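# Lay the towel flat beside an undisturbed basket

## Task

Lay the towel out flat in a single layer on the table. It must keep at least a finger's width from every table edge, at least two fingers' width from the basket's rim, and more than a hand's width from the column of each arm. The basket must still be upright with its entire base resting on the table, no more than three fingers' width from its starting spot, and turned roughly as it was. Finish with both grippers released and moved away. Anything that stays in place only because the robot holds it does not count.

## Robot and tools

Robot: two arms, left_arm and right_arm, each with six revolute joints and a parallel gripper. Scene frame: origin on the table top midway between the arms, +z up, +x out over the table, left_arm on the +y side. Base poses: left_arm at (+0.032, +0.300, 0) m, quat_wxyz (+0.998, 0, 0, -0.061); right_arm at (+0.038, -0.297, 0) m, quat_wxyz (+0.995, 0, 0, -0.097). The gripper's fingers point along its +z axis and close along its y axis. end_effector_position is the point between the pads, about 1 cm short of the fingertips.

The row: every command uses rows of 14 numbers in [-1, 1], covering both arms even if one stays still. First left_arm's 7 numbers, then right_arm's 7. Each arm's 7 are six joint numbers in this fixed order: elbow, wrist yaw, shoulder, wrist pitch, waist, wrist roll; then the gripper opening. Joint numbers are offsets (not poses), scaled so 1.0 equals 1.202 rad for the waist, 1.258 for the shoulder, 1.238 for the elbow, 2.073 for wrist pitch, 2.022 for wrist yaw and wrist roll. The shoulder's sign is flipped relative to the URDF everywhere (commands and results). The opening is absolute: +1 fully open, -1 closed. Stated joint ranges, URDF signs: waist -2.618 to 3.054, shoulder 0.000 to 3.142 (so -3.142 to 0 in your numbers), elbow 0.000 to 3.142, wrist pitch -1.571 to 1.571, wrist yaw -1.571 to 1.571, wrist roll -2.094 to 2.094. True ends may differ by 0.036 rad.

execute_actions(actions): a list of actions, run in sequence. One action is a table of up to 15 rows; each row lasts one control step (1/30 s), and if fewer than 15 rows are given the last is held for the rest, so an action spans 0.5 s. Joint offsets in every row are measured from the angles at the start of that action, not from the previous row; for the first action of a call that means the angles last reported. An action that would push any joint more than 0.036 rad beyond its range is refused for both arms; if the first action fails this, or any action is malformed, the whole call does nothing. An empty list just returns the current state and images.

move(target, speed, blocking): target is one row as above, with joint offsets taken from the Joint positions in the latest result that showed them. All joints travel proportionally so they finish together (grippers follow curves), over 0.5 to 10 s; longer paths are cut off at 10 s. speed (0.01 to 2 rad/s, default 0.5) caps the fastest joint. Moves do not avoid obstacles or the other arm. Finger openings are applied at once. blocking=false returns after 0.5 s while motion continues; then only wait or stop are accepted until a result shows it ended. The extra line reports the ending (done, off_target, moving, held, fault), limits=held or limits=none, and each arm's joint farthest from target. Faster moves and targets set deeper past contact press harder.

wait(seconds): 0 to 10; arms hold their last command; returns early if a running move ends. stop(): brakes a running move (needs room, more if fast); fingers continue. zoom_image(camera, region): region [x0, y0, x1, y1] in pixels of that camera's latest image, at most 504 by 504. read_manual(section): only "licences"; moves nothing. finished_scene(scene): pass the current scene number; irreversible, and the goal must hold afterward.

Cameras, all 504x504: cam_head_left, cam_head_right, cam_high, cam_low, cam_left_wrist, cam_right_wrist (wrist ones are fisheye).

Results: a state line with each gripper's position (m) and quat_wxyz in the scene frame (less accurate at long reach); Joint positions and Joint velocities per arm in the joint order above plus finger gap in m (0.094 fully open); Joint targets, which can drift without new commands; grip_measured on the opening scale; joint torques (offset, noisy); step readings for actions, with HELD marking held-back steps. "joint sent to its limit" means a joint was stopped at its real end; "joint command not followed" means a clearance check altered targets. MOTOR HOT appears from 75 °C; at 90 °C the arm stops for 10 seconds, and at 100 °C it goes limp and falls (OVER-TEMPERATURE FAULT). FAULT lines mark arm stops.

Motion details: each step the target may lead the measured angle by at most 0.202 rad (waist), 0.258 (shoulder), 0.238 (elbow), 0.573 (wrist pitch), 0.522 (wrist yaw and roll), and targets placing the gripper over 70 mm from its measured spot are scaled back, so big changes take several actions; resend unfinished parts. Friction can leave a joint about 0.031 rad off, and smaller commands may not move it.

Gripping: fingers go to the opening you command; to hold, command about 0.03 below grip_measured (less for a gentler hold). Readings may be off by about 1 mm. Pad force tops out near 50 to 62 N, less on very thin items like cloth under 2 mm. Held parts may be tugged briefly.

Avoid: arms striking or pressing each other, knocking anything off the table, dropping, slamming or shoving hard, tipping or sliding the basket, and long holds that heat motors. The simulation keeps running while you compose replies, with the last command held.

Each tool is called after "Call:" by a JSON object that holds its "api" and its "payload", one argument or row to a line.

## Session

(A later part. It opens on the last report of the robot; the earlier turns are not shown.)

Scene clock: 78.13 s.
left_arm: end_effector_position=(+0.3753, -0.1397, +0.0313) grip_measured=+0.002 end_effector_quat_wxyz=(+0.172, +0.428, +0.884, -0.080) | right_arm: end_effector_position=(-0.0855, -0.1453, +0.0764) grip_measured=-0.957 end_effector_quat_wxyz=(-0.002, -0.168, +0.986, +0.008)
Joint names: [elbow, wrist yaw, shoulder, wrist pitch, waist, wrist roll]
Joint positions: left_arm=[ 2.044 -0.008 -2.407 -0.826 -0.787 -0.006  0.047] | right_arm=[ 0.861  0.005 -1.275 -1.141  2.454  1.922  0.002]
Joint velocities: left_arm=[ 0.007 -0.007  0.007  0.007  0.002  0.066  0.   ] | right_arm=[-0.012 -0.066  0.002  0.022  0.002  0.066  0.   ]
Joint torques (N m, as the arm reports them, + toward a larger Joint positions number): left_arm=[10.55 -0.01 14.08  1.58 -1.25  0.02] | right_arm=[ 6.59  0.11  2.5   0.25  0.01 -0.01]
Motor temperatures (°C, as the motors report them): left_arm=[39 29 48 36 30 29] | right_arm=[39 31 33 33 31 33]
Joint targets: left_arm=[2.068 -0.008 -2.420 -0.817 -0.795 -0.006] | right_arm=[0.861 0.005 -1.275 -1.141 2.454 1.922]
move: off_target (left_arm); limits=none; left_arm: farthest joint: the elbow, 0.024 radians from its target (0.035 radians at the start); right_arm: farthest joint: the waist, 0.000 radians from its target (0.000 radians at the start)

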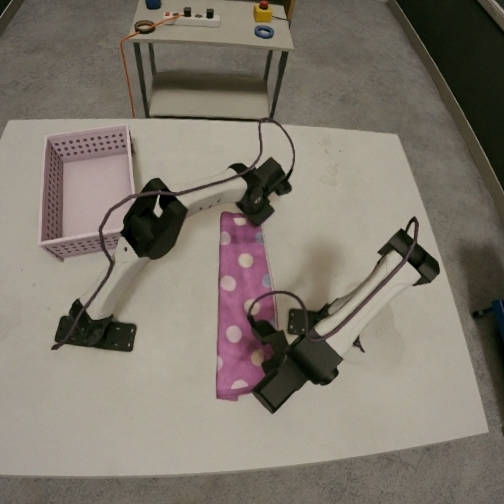

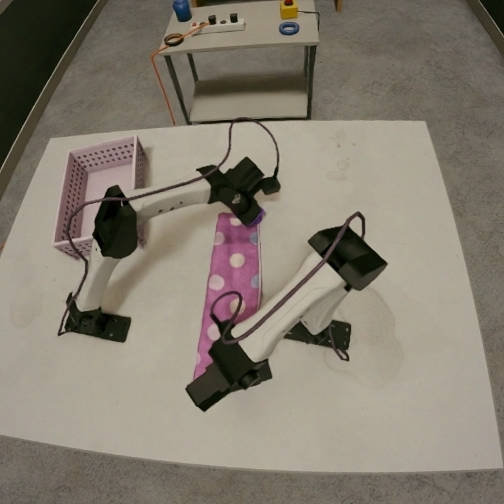

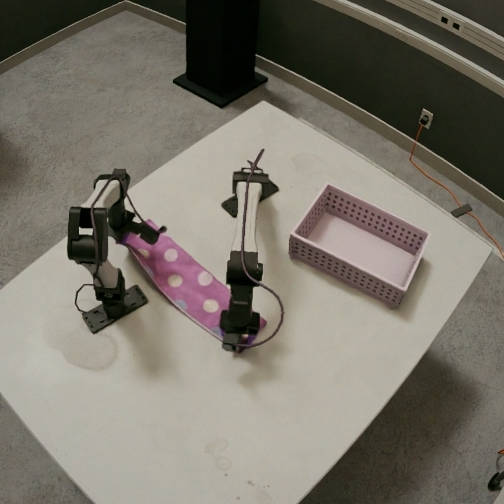

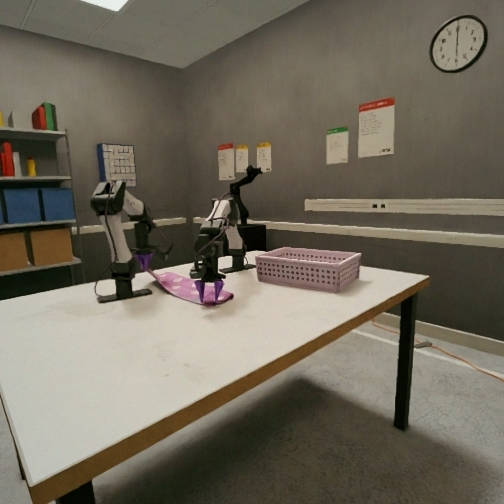

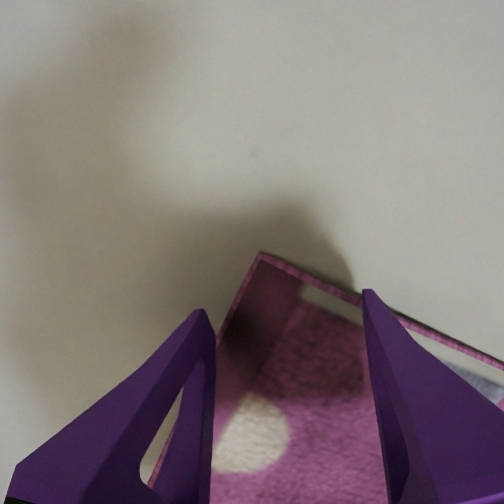

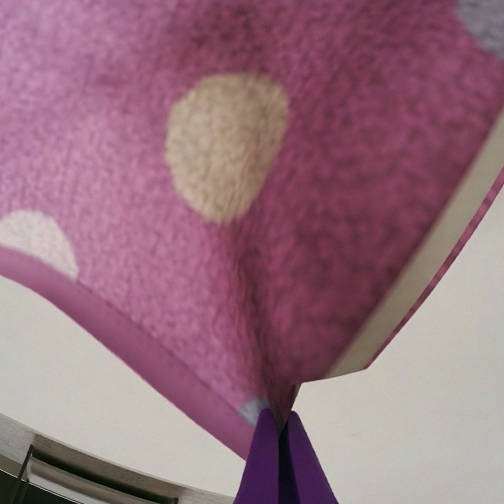

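Call:
{"api": "move", "payload": {
  "target": [0,0,0,-0.03,0.018,0.1,0, 0,0,0,0,0,0,-1]
}}

Call:
{"api": "move", "payload": {
  "target": [0,0,-0.04,0,0,0,0, 0,0,0,0,0,0,-1],
  "speed": 0.1
}}

Scene clock: 82.97 s.
left_arm: end_effector_position=(+0.3736, -0.1270, +0.0272) grip_measured=+0.002 end_effector_quat_wxyz=(+0.157, +0.510, +0.844, -0.054) | right_arm: end_effector_position=(-0.0855, -0.1453, +0.0764) grip_measured=-0.957 end_effector_quat_wxyz=(-0.002, -0.168, +0.986, +0.008)
Joint names: [elbow, wrist yaw, shoulder, wrist pitch, waist, wrist roll]
Joint positions: left_arm=[ 2.044 -0.008 -2.407 -0.874 -0.776  0.19   0.047] | right_arm=[ 0.861  0.005 -1.275 -1.141  2.454  1.922  0.002]
Joint velocities: left_arm=[-0.012 -0.022 -0.007 -0.007  0.002  0.022  0.   ] | right_arm=[-0.012  0.081  0.022 -0.022 -0.002 -0.022  0.   ]
Joint torques (N m, as the arm reports them, + toward a larger Joint positions number): left_arm=[ 8.64  0.   15.01  1.22 -0.04  0.09] | right_arm=[6.57 0.1  2.49 0.25 0.02 0.  ]
Motor temperatures (°C, as the motors report them): left_arm=[40 29 50 36 30 29] | right_arm=[39 31 33 33 31 33]
Joint targets: left_arm=[2.044 -0.008 -2.407 -0.888 -0.766 0.197] | right_arm=[0.861 0.005 -1.275 -1.141 2.454 1.922]
move: done; limits=none; left_arm: farthest joint: the wrist pitch, 0.014 radians from its target (0.063 radians at the start); right_arm: farthest joint: the waist, 0.000 radians from its target (0.000 radians at the start)

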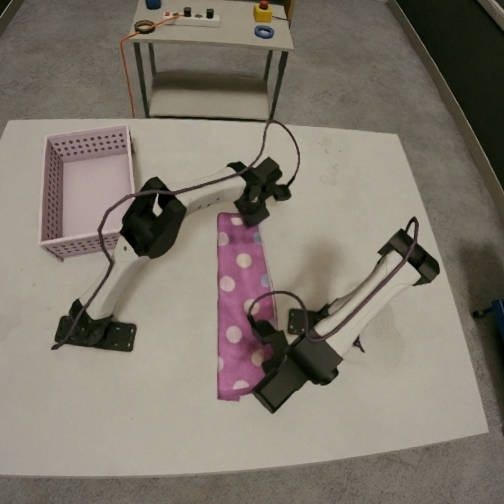

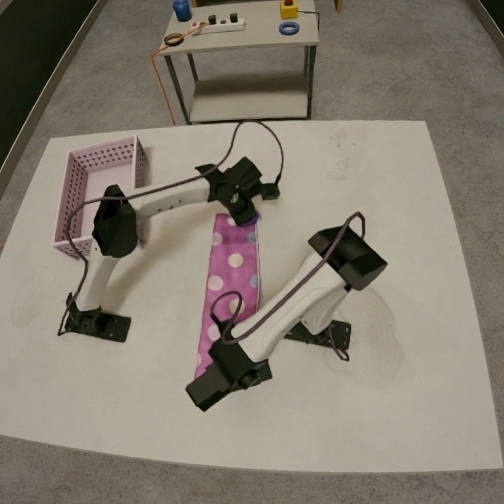

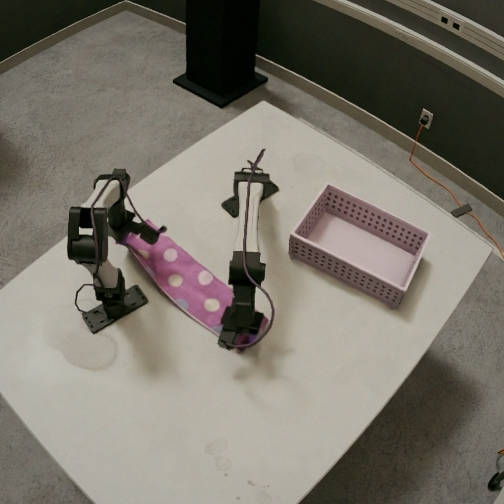

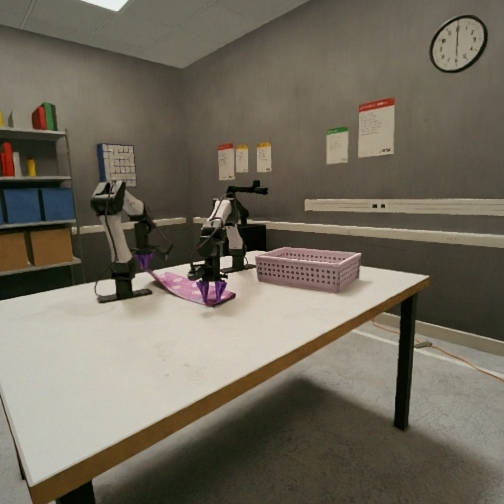

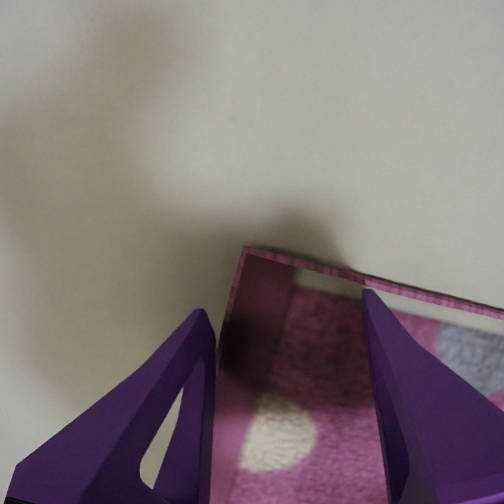

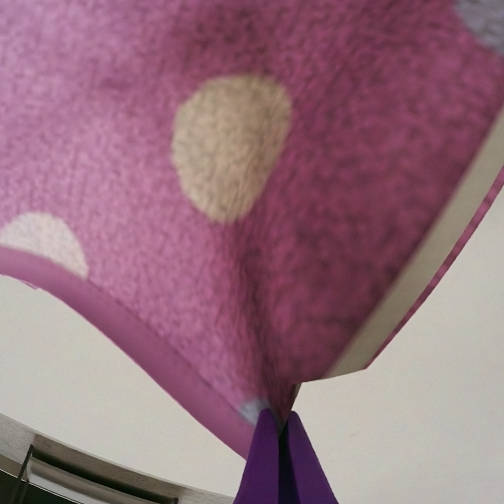

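Scene clock: 83.70 s.
left_arm: end_effector_position=(+0.3736, -0.1271, +0.0240) grip_measured=+0.002 end_effector_quat_wxyz=(+0.155, +0.510, +0.844, -0.053) | right_arm: end_effector_position=(-0.0855, -0.1453, +0.0764) grip_measured=-0.957 end_effector_quat_wxyz=(-0.002, -0.168, +0.986, +0.008)
Joint names: [elbow, wrist yaw, shoulder, wrist pitch, waist, wrist roll]
Joint positions: left_arm=[ 2.044 -0.008 -2.414 -0.871 -0.776  0.19   0.047] | right_arm=[ 0.861  0.005 -1.275 -1.141  2.454  1.922  0.002]
Joint velocities: left_arm=[-0.007  0.037  0.007 -0.066 -0.007 -0.037 -0.001] | right_arm=[-0.017 -0.051  0.022 -0.007 -0.007  0.022 -0.001]
Joint torques (N m, as the arm reports them, + toward a larger Joint positions number): left_arm=[ 8.64  0.   11.63  1.34 -0.72  0.01] | right_arm=[6.59 0.11 2.49 0.25 0.02 0.  ]
Motor temperatures (°C, as the motors report them): left_arm=[40 29 50 36 30 29] | right_arm=[39 31 33 33 31 33]
Joint targets: left_arm=[2.044 -0.008 -2.458 -0.874 -0.776 0.190] | right_arm=[0.861 0.005 -1.275 -1.141 2.454 1.922]
move: off_target (left_arm); limits=none; left_arm: farthest joint: the shoulder, 0.044 radians from its target (0.050 radians at the start); right_arm: farthest joint: the waist, 0.000 radians from its target (0.000 radians at the start)

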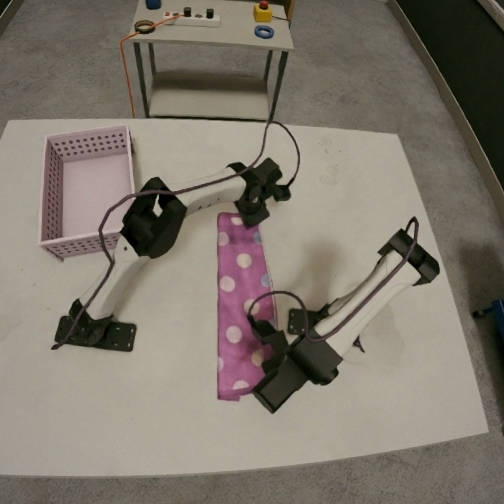

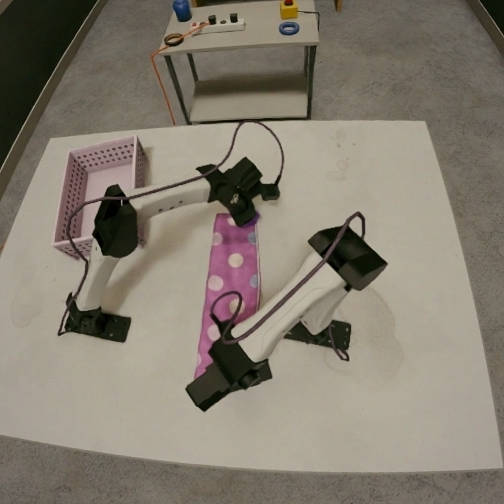

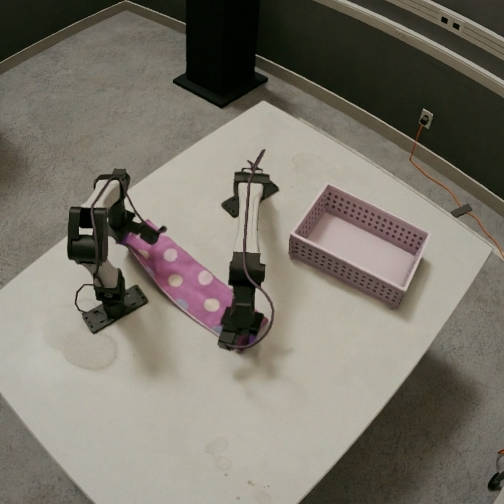

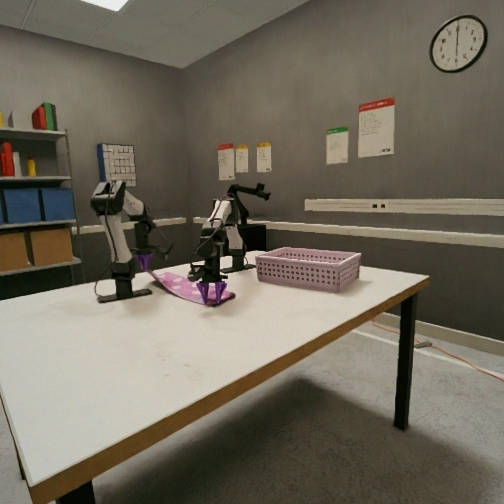

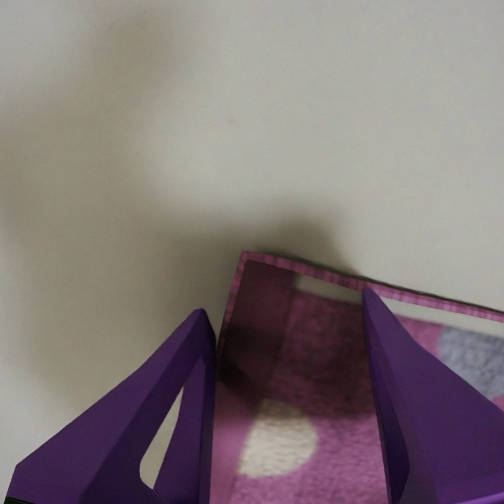

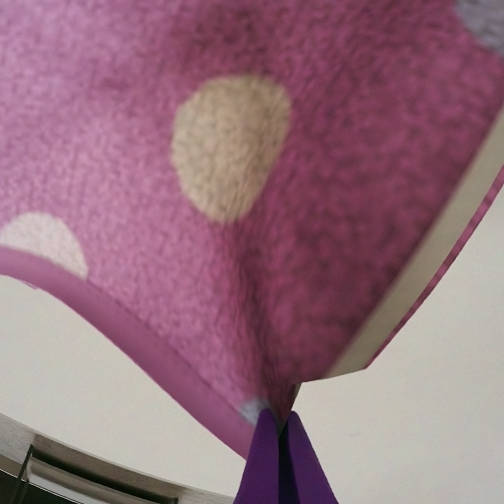

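Call:
{"api": "move", "payload": {
  "target": [0,0,-0.02,0,0,0,-1, 0,0,0,0,0,0,-1]
}}

Call:
{"api": "move", "payload": {
  "target": [-0.05,0,0.36,-0.15,0,0,-1, 0.43,0,0.05,-0.197,-0.3,-0.08,-1],
  "speed": 0.35
}}

Scene clock: 94.07 s.
left_arm: end_effector_position=(+0.3736, -0.1280, +0.0256) grip_measured=-0.927 end_effector_quat_wxyz=(+0.157, +0.510, +0.844, -0.056) | right_arm: end_effector_position=(-0.0855, -0.1453, +0.0764) grip_measured=-0.957 end_effector_quat_wxyz=(-0.002, -0.168, +0.986, +0.008)
Joint names: [elbow, wrist yaw, shoulder, wrist pitch, waist, wrist roll]
Joint positions: left_arm=[ 2.044 -0.004 -2.411 -0.869 -0.776  0.19   0.003] | right_arm=[ 0.861  0.005 -1.275 -1.141  2.454  1.922  0.002]
Joint velocities: left_arm=[-0.007 -0.066 -0.002 -0.007  0.002  0.037 -0.   ] | right_arm=[-0.007  0.007 -0.022 -0.037  0.007 -0.022  0.   ]
Joint torques (N m, as the arm reports them, + toward a larger Joint positions number): left_arm=[ 8.63 -0.03 12.84  1.36 -0.71  0.01] | right_arm=[6.58 0.11 2.51 0.25 0.02 0.  ]
Motor temperatures (°C, as the motors report them): left_arm=[40 29 51 35 30 29] | right_arm=[39 31 33 33 31 33]
Joint targets: left_arm=[2.044 -0.008 -2.439 -0.871 -0.776 0.190] | right_arm=[0.861 0.005 -1.275 -1.141 2.454 1.922]
move: off_target (left_arm); limits=none; left_arm: farthest joint: the shoulder, 0.028 radians from its target (0.026 radians at the start); right_arm: farthest joint: the waist, 0.000 radians from its target (0.000 radians at the start)

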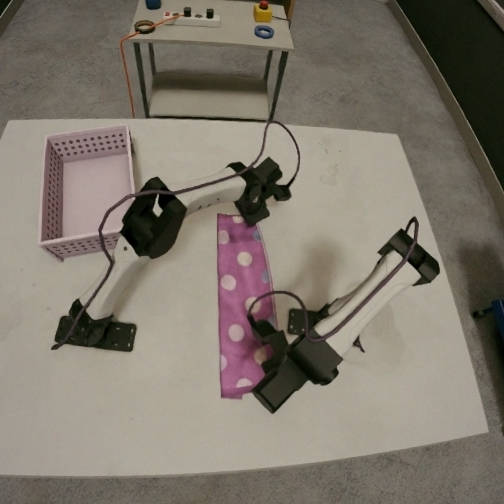

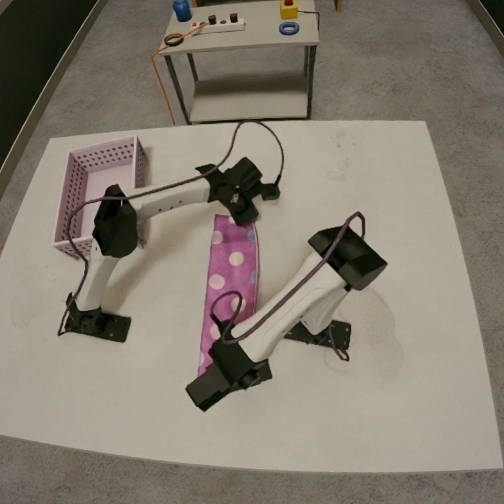

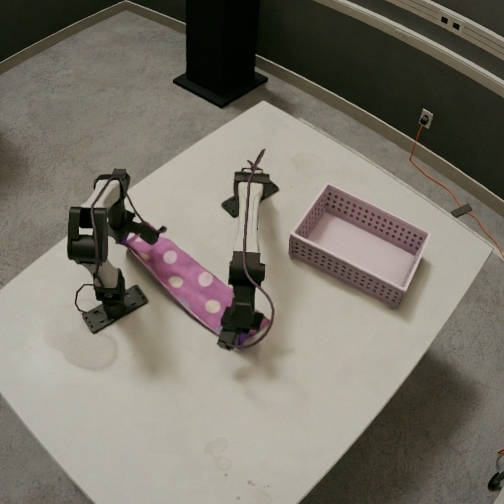

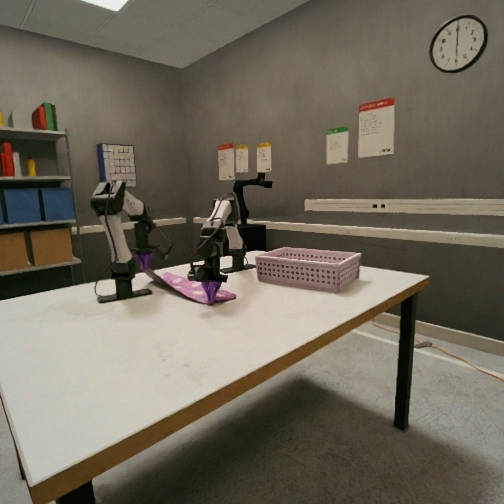

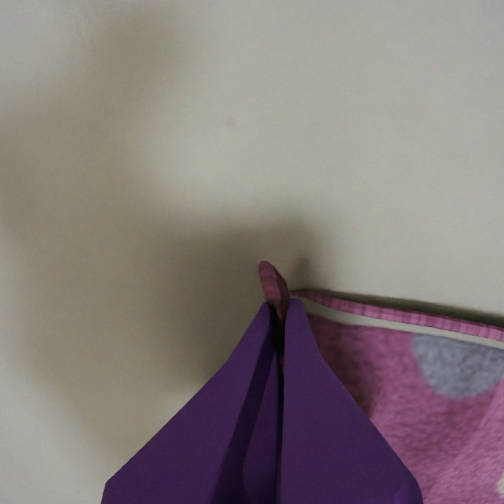

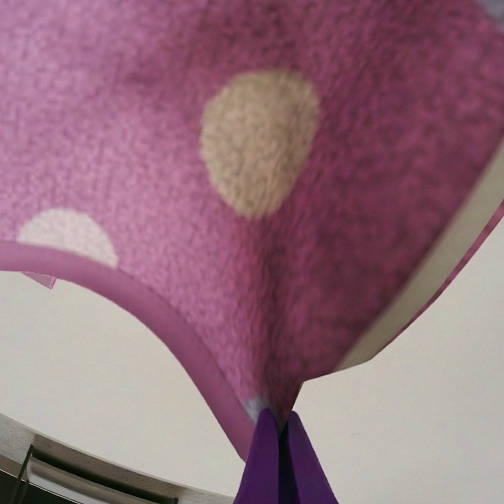

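Scene clock: 96.23 s.
left_arm: end_effector_position=(+0.3242, -0.0664, +0.2090) grip_measured=-0.928 end_effector_quat_wxyz=(+0.211, +0.504, +0.834, -0.076) | right_arm: end_effector_position=(-0.0312, -0.0982, +0.2150) grip_measured=-0.957 end_effector_quat_wxyz=(-0.022, -0.072, +0.993, +0.088)
Joint names: [elbow, wrist yaw, shoulder, wrist pitch, waist, wrist roll]
Joint positions: left_arm=[ 2.009 -0.003 -1.958 -1.17  -0.776  0.19   0.003] | right_arm=[ 1.374  0.005 -1.23  -1.532  2.105  1.767  0.002]
Joint velocities: left_arm=[ 0.002 -0.066  0.007  0.022 -0.007  0.051 -0.   ] | right_arm=[-0.002 -0.051 -0.007 -0.051  0.012  0.037  0.   ]
Joint torques (N m, as the arm reports them, + toward a larger Joint positions number): left_arm=[ 6.51  0.   11.3   1.53 -0.7   0.01] | right_arm=[ 7.93  0.1   3.11  0.46 -0.77 -0.08]
Motor temperatures (°C, as the motors report them): left_arm=[40 29 51 35 30 29] | right_arm=[39 31 33 33 31 33]
Joint targets: left_arm=[1.982 -0.004 -1.958 -1.180 -0.776 0.190] | right_arm=[1.393 0.005 -1.212 -1.549 2.094 1.760]
move: off_target (left_arm); limits=none; left_arm: farthest joint: the elbow, 0.027 radians from its target (0.062 radians at the start); right_arm: farthest joint: the elbow, 0.020 radians from its target (0.532 radians at the start)

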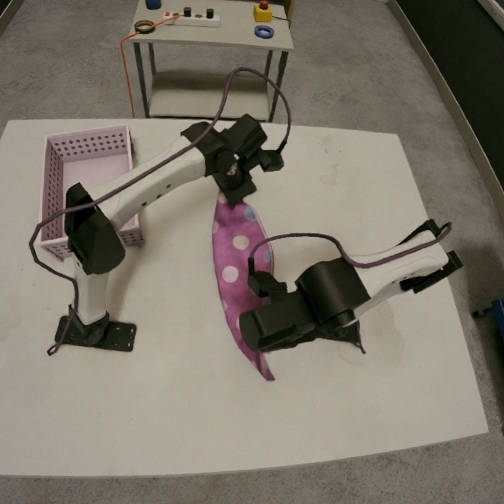

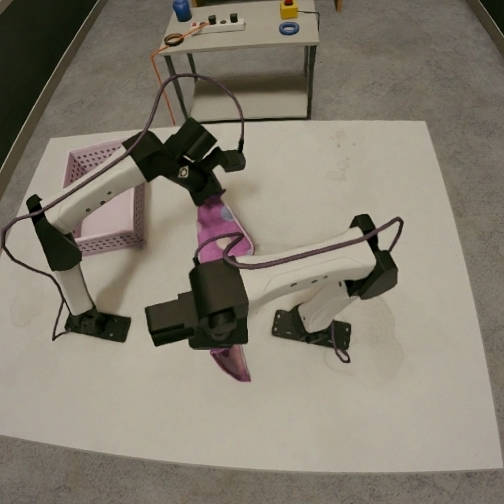

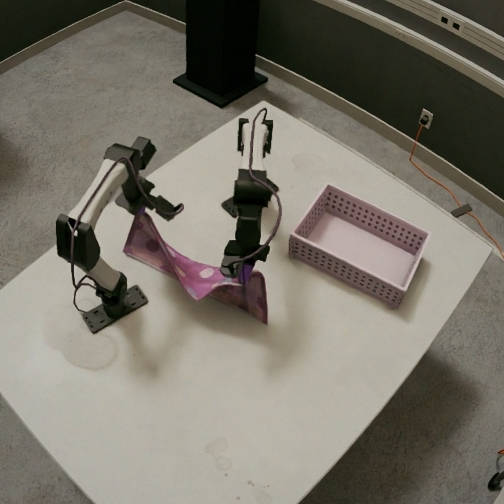

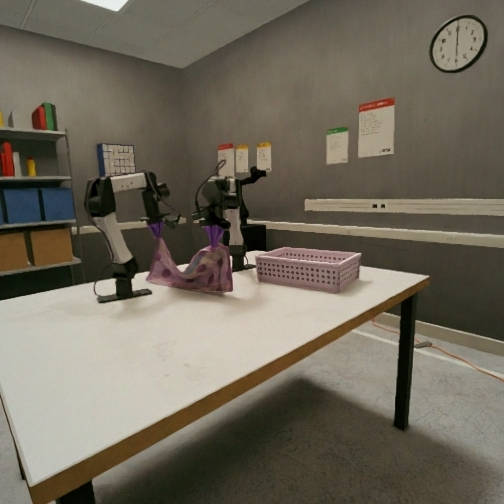

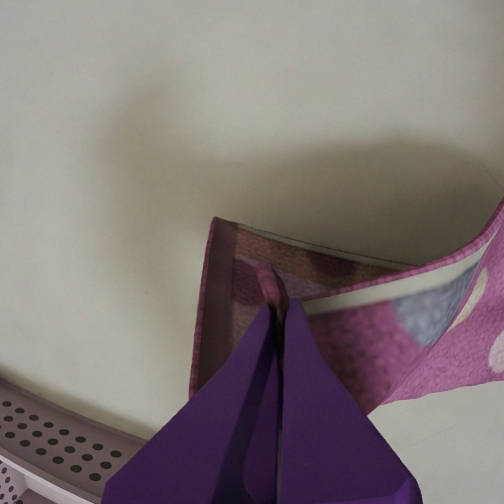

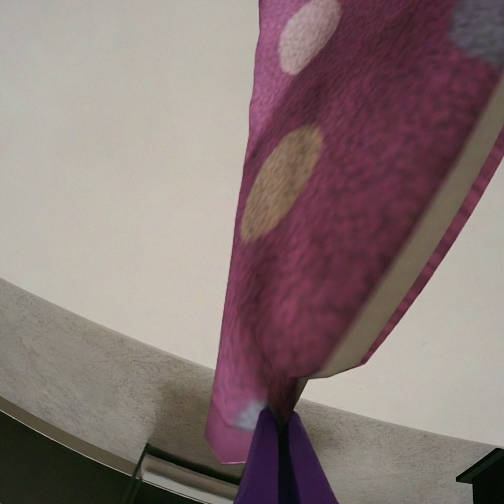

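Call:
{"api": "move", "payload": {
  "target": [-0.25,0,0.33,-0.148,0.23,-0.37,-1, 0.07,0,0,0,-0.97,-0.93,-1],
  "speed": 0.9
}}

Call:
{"api": "move", "payload": {
  "target": [0,0,0,0,-0.18,-0.37,-1, 0,0,0,0,-0.97,-0.93,-1],
  "speed": 0.9
}}

Scene clock: 108.30 s.
left_arm: end_effector_position=(+0.2847, +0.1150, +0.2413) grip_measured=-0.928 end_effector_quat_wxyz=(+0.114, +0.039, +0.990, -0.075) | right_arm: end_effector_position=(+0.1976, -0.1466, +0.2331) grip_measured=-0.957 end_effector_quat_wxyz=(+0.117, -0.416, +0.901, +0.038)
Joint names: [elbow, wrist yaw, shoulder, wrist pitch, waist, wrist roll]
Joint positions: left_arm=[ 1.723 -0.003 -1.553 -1.467 -0.51  -0.552  0.003] | right_arm=[ 1.438  0.003 -1.23  -1.533  0.951 -0.107  0.002]
Joint velocities: left_arm=[-0.002 -0.007  0.002  0.007 -0.022  0.007 -0.002] | right_arm=[ 0.017  0.037 -0.017 -0.007 -0.002  0.051  0.   ]
Joint torques (N m, as the arm reports them, + toward a larger Joint positions number): left_arm=[ 6.06 -0.05  7.49  1.14  0.06 -0.04] | right_arm=[ 8.21  0.02  2.09  0.91 -0.77 -0.05]
Motor temperatures (°C, as the motors report them): left_arm=[39 29 51 35 30 29] | right_arm=[40 31 33 33 31 33]
Joint targets: left_arm=[1.699 -0.003 -1.543 -1.477 -0.499 -0.559] | right_arm=[1.460 0.005 -1.230 -1.533 0.939 -0.114]
move: off_target (left_arm, right_arm); limits=none; left_arm: farthest joint: the elbow, 0.024 radians from its target (0.309 radians at the start); right_arm: farthest joint: the elbow, 0.023 radians from its target (0.087 radians at the start)

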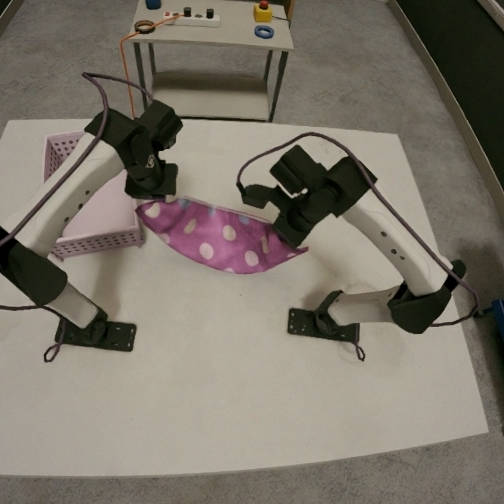

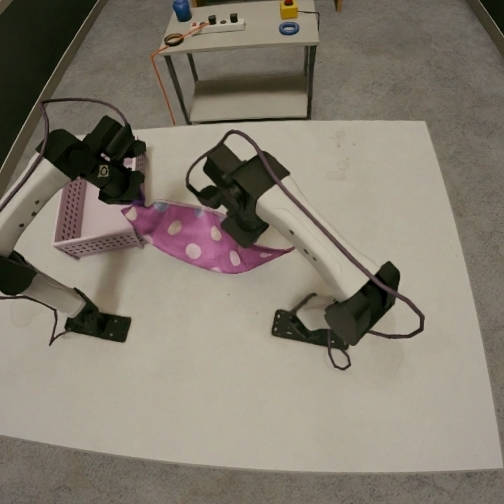

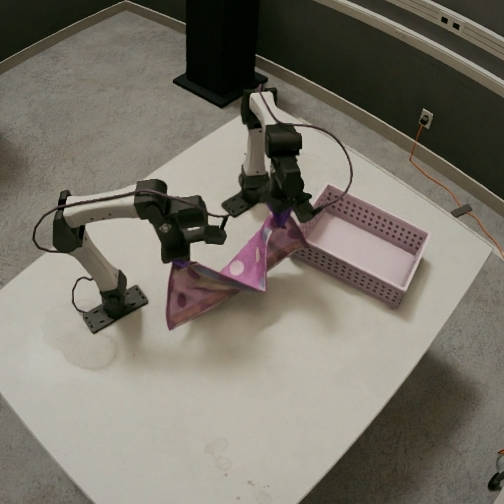

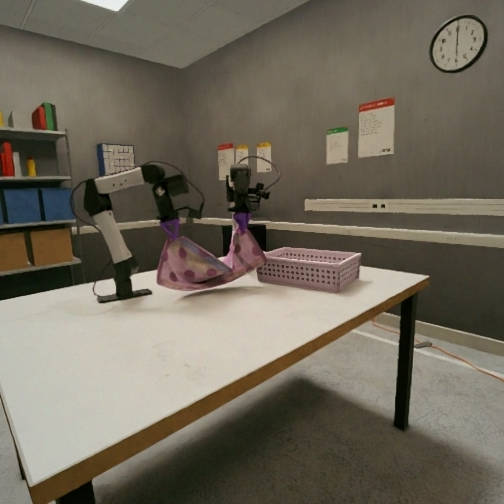

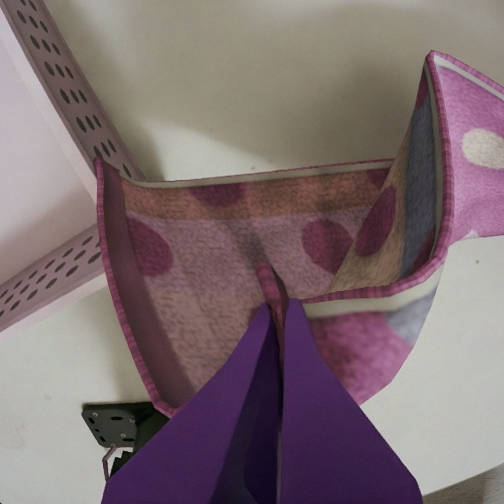

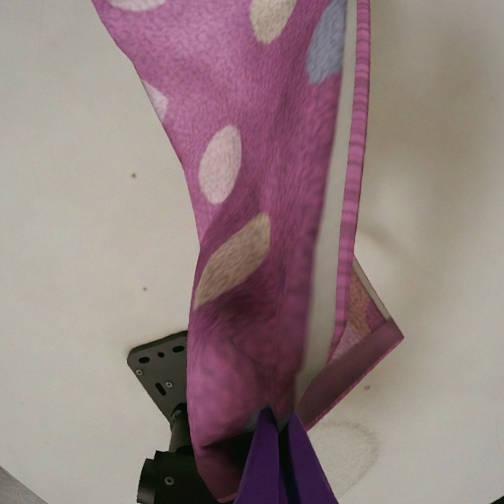

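Scene clock: 111.33 s.
left_arm: end_effector_position=(+0.2417, +0.0672, +0.2413) grip_measured=-0.928 end_effector_quat_wxyz=(+0.067, -0.225, +0.965, -0.119) | right_arm: end_effector_position=(+0.2401, -0.3810, +0.2331) grip_measured=-0.957 end_effector_quat_wxyz=(-0.046, +0.706, -0.697, +0.114)
Joint names: [elbow, wrist yaw, shoulder, wrist pitch, waist, wrist roll]
Joint positions: left_arm=[ 1.723 -0.003 -1.553 -1.467 -0.716 -1.295  0.003] | right_arm=[ 1.438 -0.    -1.23  -1.533 -0.203 -1.981  0.002]
Joint velocities: left_arm=[ 0.007  0.007  0.002  0.066 -0.017  0.007  0.001] | right_arm=[ 0.002 -0.037 -0.002 -0.081  0.002 -0.037 -0.001]
Joint torques (N m, as the arm reports them, + toward a larger Joint positions number): left_arm=[ 7.85 -0.09  6.64  1.18 -1.46 -0.01] | right_arm=[ 6.37 -0.03  1.95  0.73 -0.81 -0.03]
Motor temperatures (°C, as the motors report them): left_arm=[39 29 50 35 30 29] | right_arm=[40 31 33 33 31 33]
Joint targets: left_arm=[1.723 -0.003 -1.553 -1.467 -0.726 -1.301] | right_arm=[1.438 0.003 -1.230 -1.533 -0.215 -1.988]
move: done; limits=none; left_arm: farthest joint: the waist, 0.011 radians from its target (0.216 radians at the start); right_arm: farthest joint: the waist, 0.012 radians from its target (1.166 radians at the start)

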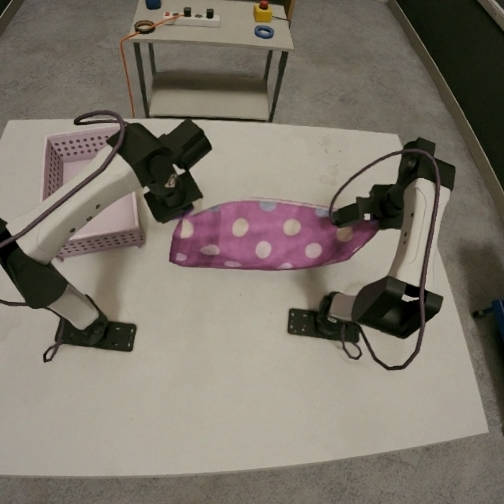

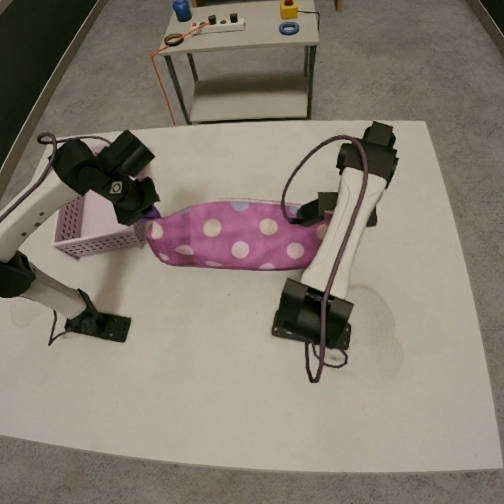

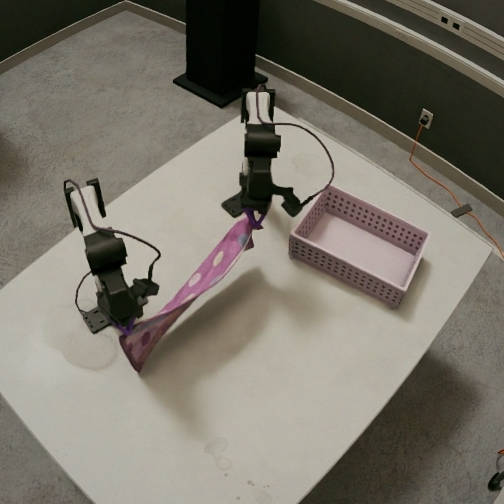

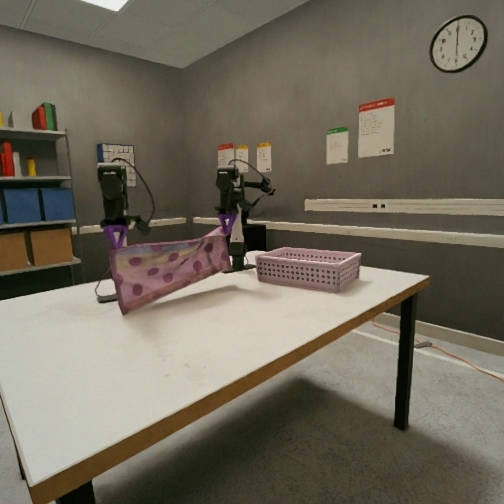

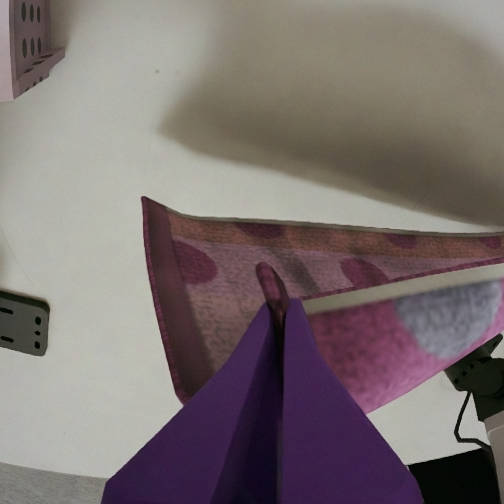

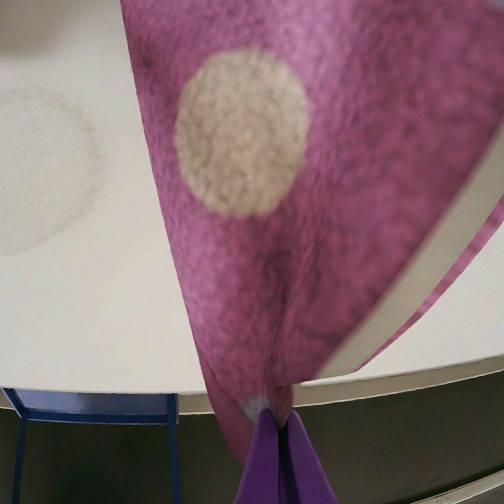

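Call:
{"api": "move", "payload": {
  "target": [0.01,0,-0.275,0.157,0.148,0.146,-1, -0.045,0,-0.303,0.216,0.03,0.02,-1],
  "speed": 0.3
}}

Scene clock: 120.93 s.
left_arm: end_effector_position=(+0.3592, +0.0402, +0.1463) grip_measured=-0.928 end_effector_quat_wxyz=(+0.089, -0.166, +0.977, -0.097) | right_arm: end_effector_position=(+0.3571, -0.4197, +0.1487) grip_measured=-0.957 end_effector_quat_wxyz=(-0.052, +0.703, -0.699, +0.116)
Joint names: [elbow, wrist yaw, shoulder, wrist pitch, waist, wrist roll]
Joint positions: left_arm=[ 1.723 -0.003 -1.887 -1.142 -0.549 -1.008  0.003] | right_arm=[ 1.396 -0.003 -1.599 -1.111 -0.176 -1.946  0.002]
Joint velocities: left_arm=[-0.007 -0.022 -0.007  0.037 -0.007  0.051 -0.001] | right_arm=[-0.002  0.007  0.012 -0.007  0.002 -0.051 -0.001]
Joint torques (N m, as the arm reports them, + toward a larger Joint positions number): left_arm=[ 9.41 -0.08  9.49  1.17  0.12  0.11] | right_arm=[ 6.02 -0.03  4.85  1.04  0.65  0.07]
Motor temperatures (°C, as the motors report them): left_arm=[39 29 48 35 31 29] | right_arm=[40 31 33 33 31 33]
Joint targets: left_arm=[1.736 -0.003 -1.899 -1.141 -0.538 -0.999] | right_arm=[1.382 -0.000 -1.611 -1.085 -0.167 -1.940]
move: off_target (right_arm); limits=none; left_arm: farthest joint: the shoulder, 0.012 radians from its target (0.346 radians at the start); right_arm: farthest joint: the wrist pitch, 0.026 radians from its target (0.448 radians at the start)

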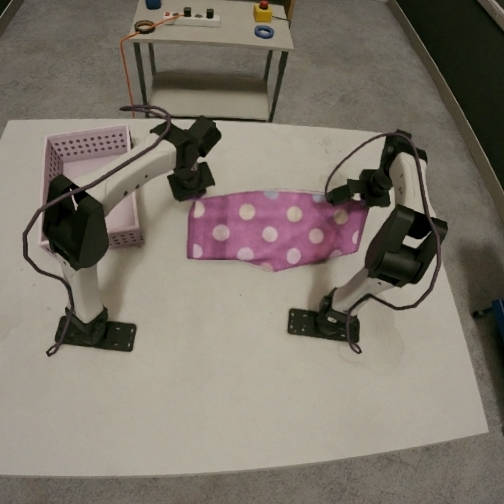

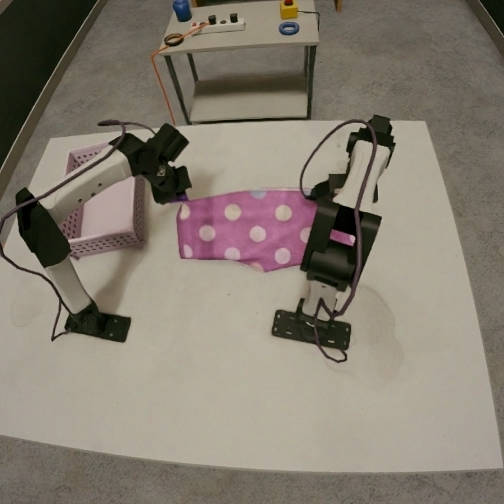

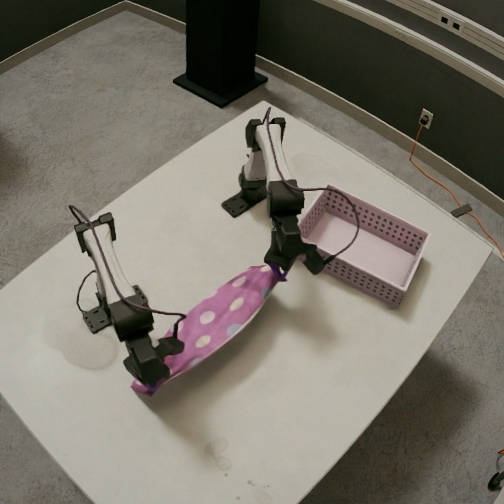

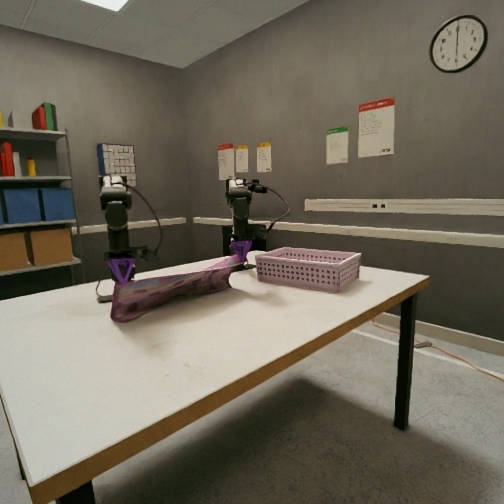

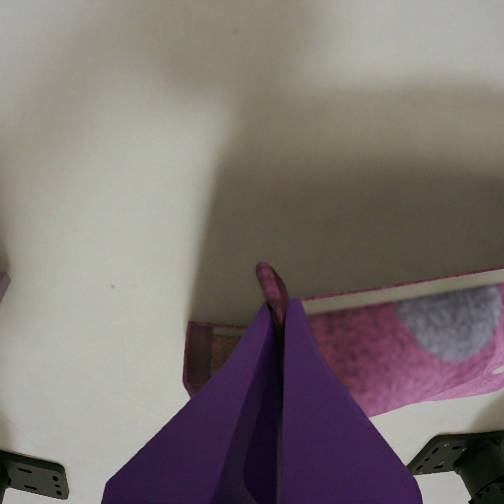

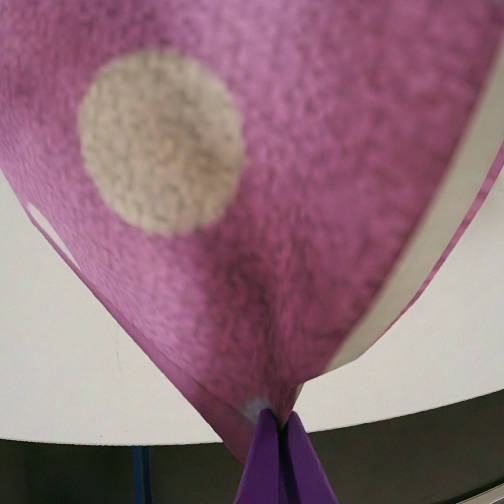

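Call:
{"api": "move", "payload": {
  "target": [0.025,0,-0.08,0.185,0.12,0.07,-1, 0.05,0,-0.128,0.21,0.075,0.04,-1],
  "speed": 0.3
}}

Scene clock: 127.30 s.
left_arm: end_effector_position=(+0.4684, +0.0387, +0.1532) grip_measured=-0.928 end_effector_quat_wxyz=(+0.217, -0.160, +0.945, -0.185) | right_arm: end_effector_position=(+0.4676, -0.4213, +0.1469) grip_measured=-0.957 end_effector_quat_wxyz=(-0.134, +0.685, -0.674, +0.240)
Joint names: [elbow, wrist yaw, shoulder, wrist pitch, waist, wrist roll]
Joint positions: left_arm=[ 1.737 -0.001 -1.968 -0.761 -0.417 -0.875  0.003] | right_arm=[ 1.434 -0.009 -1.745 -0.703 -0.093 -1.87   0.002]
Joint velocities: left_arm=[ 0.017 -0.007  0.007  0.022  0.002 -0.066 -0.001] | right_arm=[ 0.002 -0.051  0.002  0.051  0.012 -0.022 -0.   ]
Joint torques (N m, as the arm reports them, + toward a larger Joint positions number): left_arm=[10.45 -0.08 10.32  1.9   0.25  0.15] | right_arm=[9.42 0.   6.21 1.66 0.5  0.09]
Motor temperatures (°C, as the motors report them): left_arm=[40 29 48 35 31 29] | right_arm=[40 31 34 34 31 33]
Joint targets: left_arm=[1.754 -0.003 -1.988 -0.759 -0.405 -0.866] | right_arm=[1.458 -0.002 -1.760 -0.676 -0.086 -1.865]
move: off_target (right_arm); limits=none; left_arm: farthest joint: the shoulder, 0.019 radians from its target (0.100 radians at the start); right_arm: farthest joint: the wrist pitch, 0.028 radians from its target (0.435 radians at the start)

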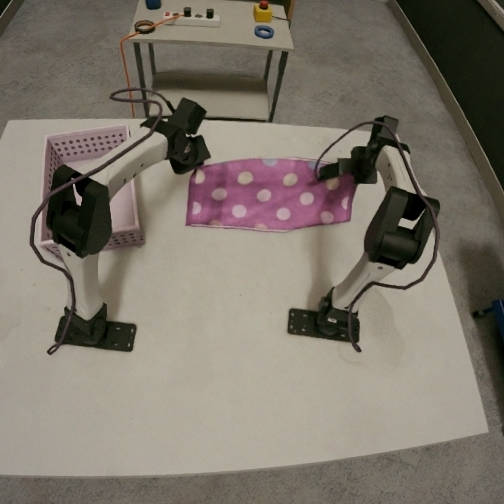

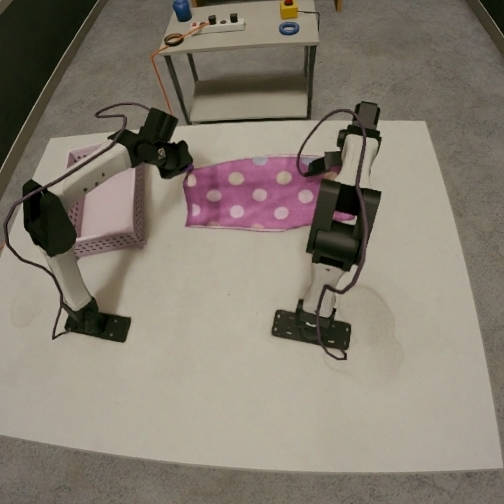

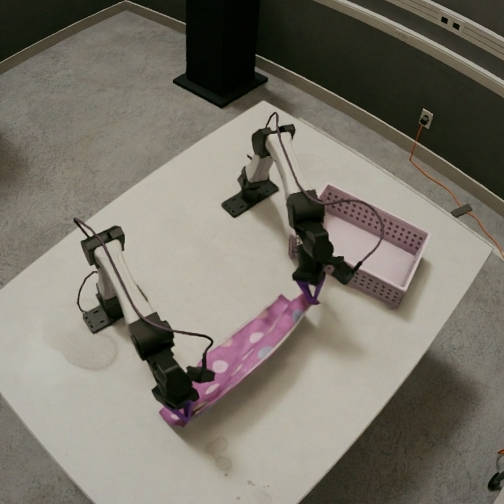

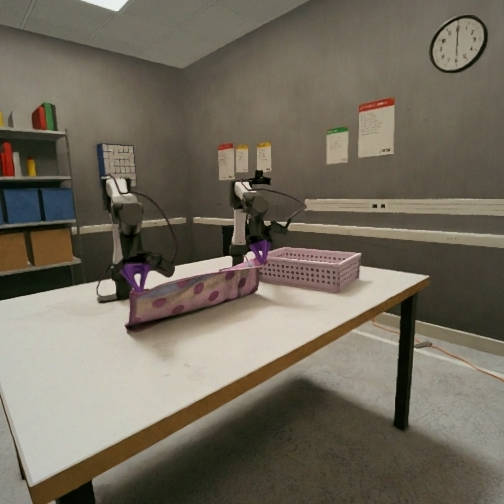

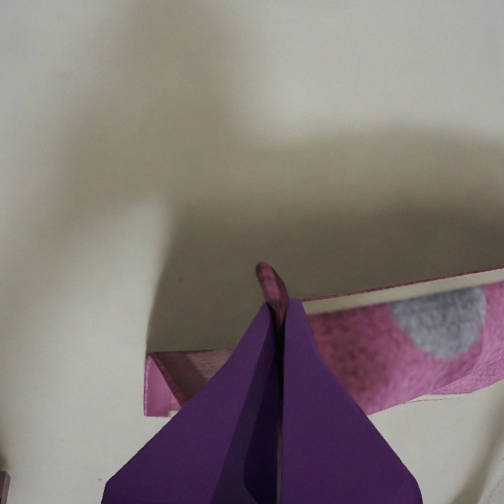

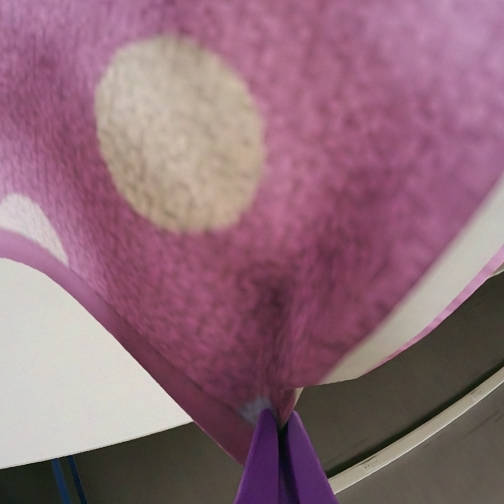

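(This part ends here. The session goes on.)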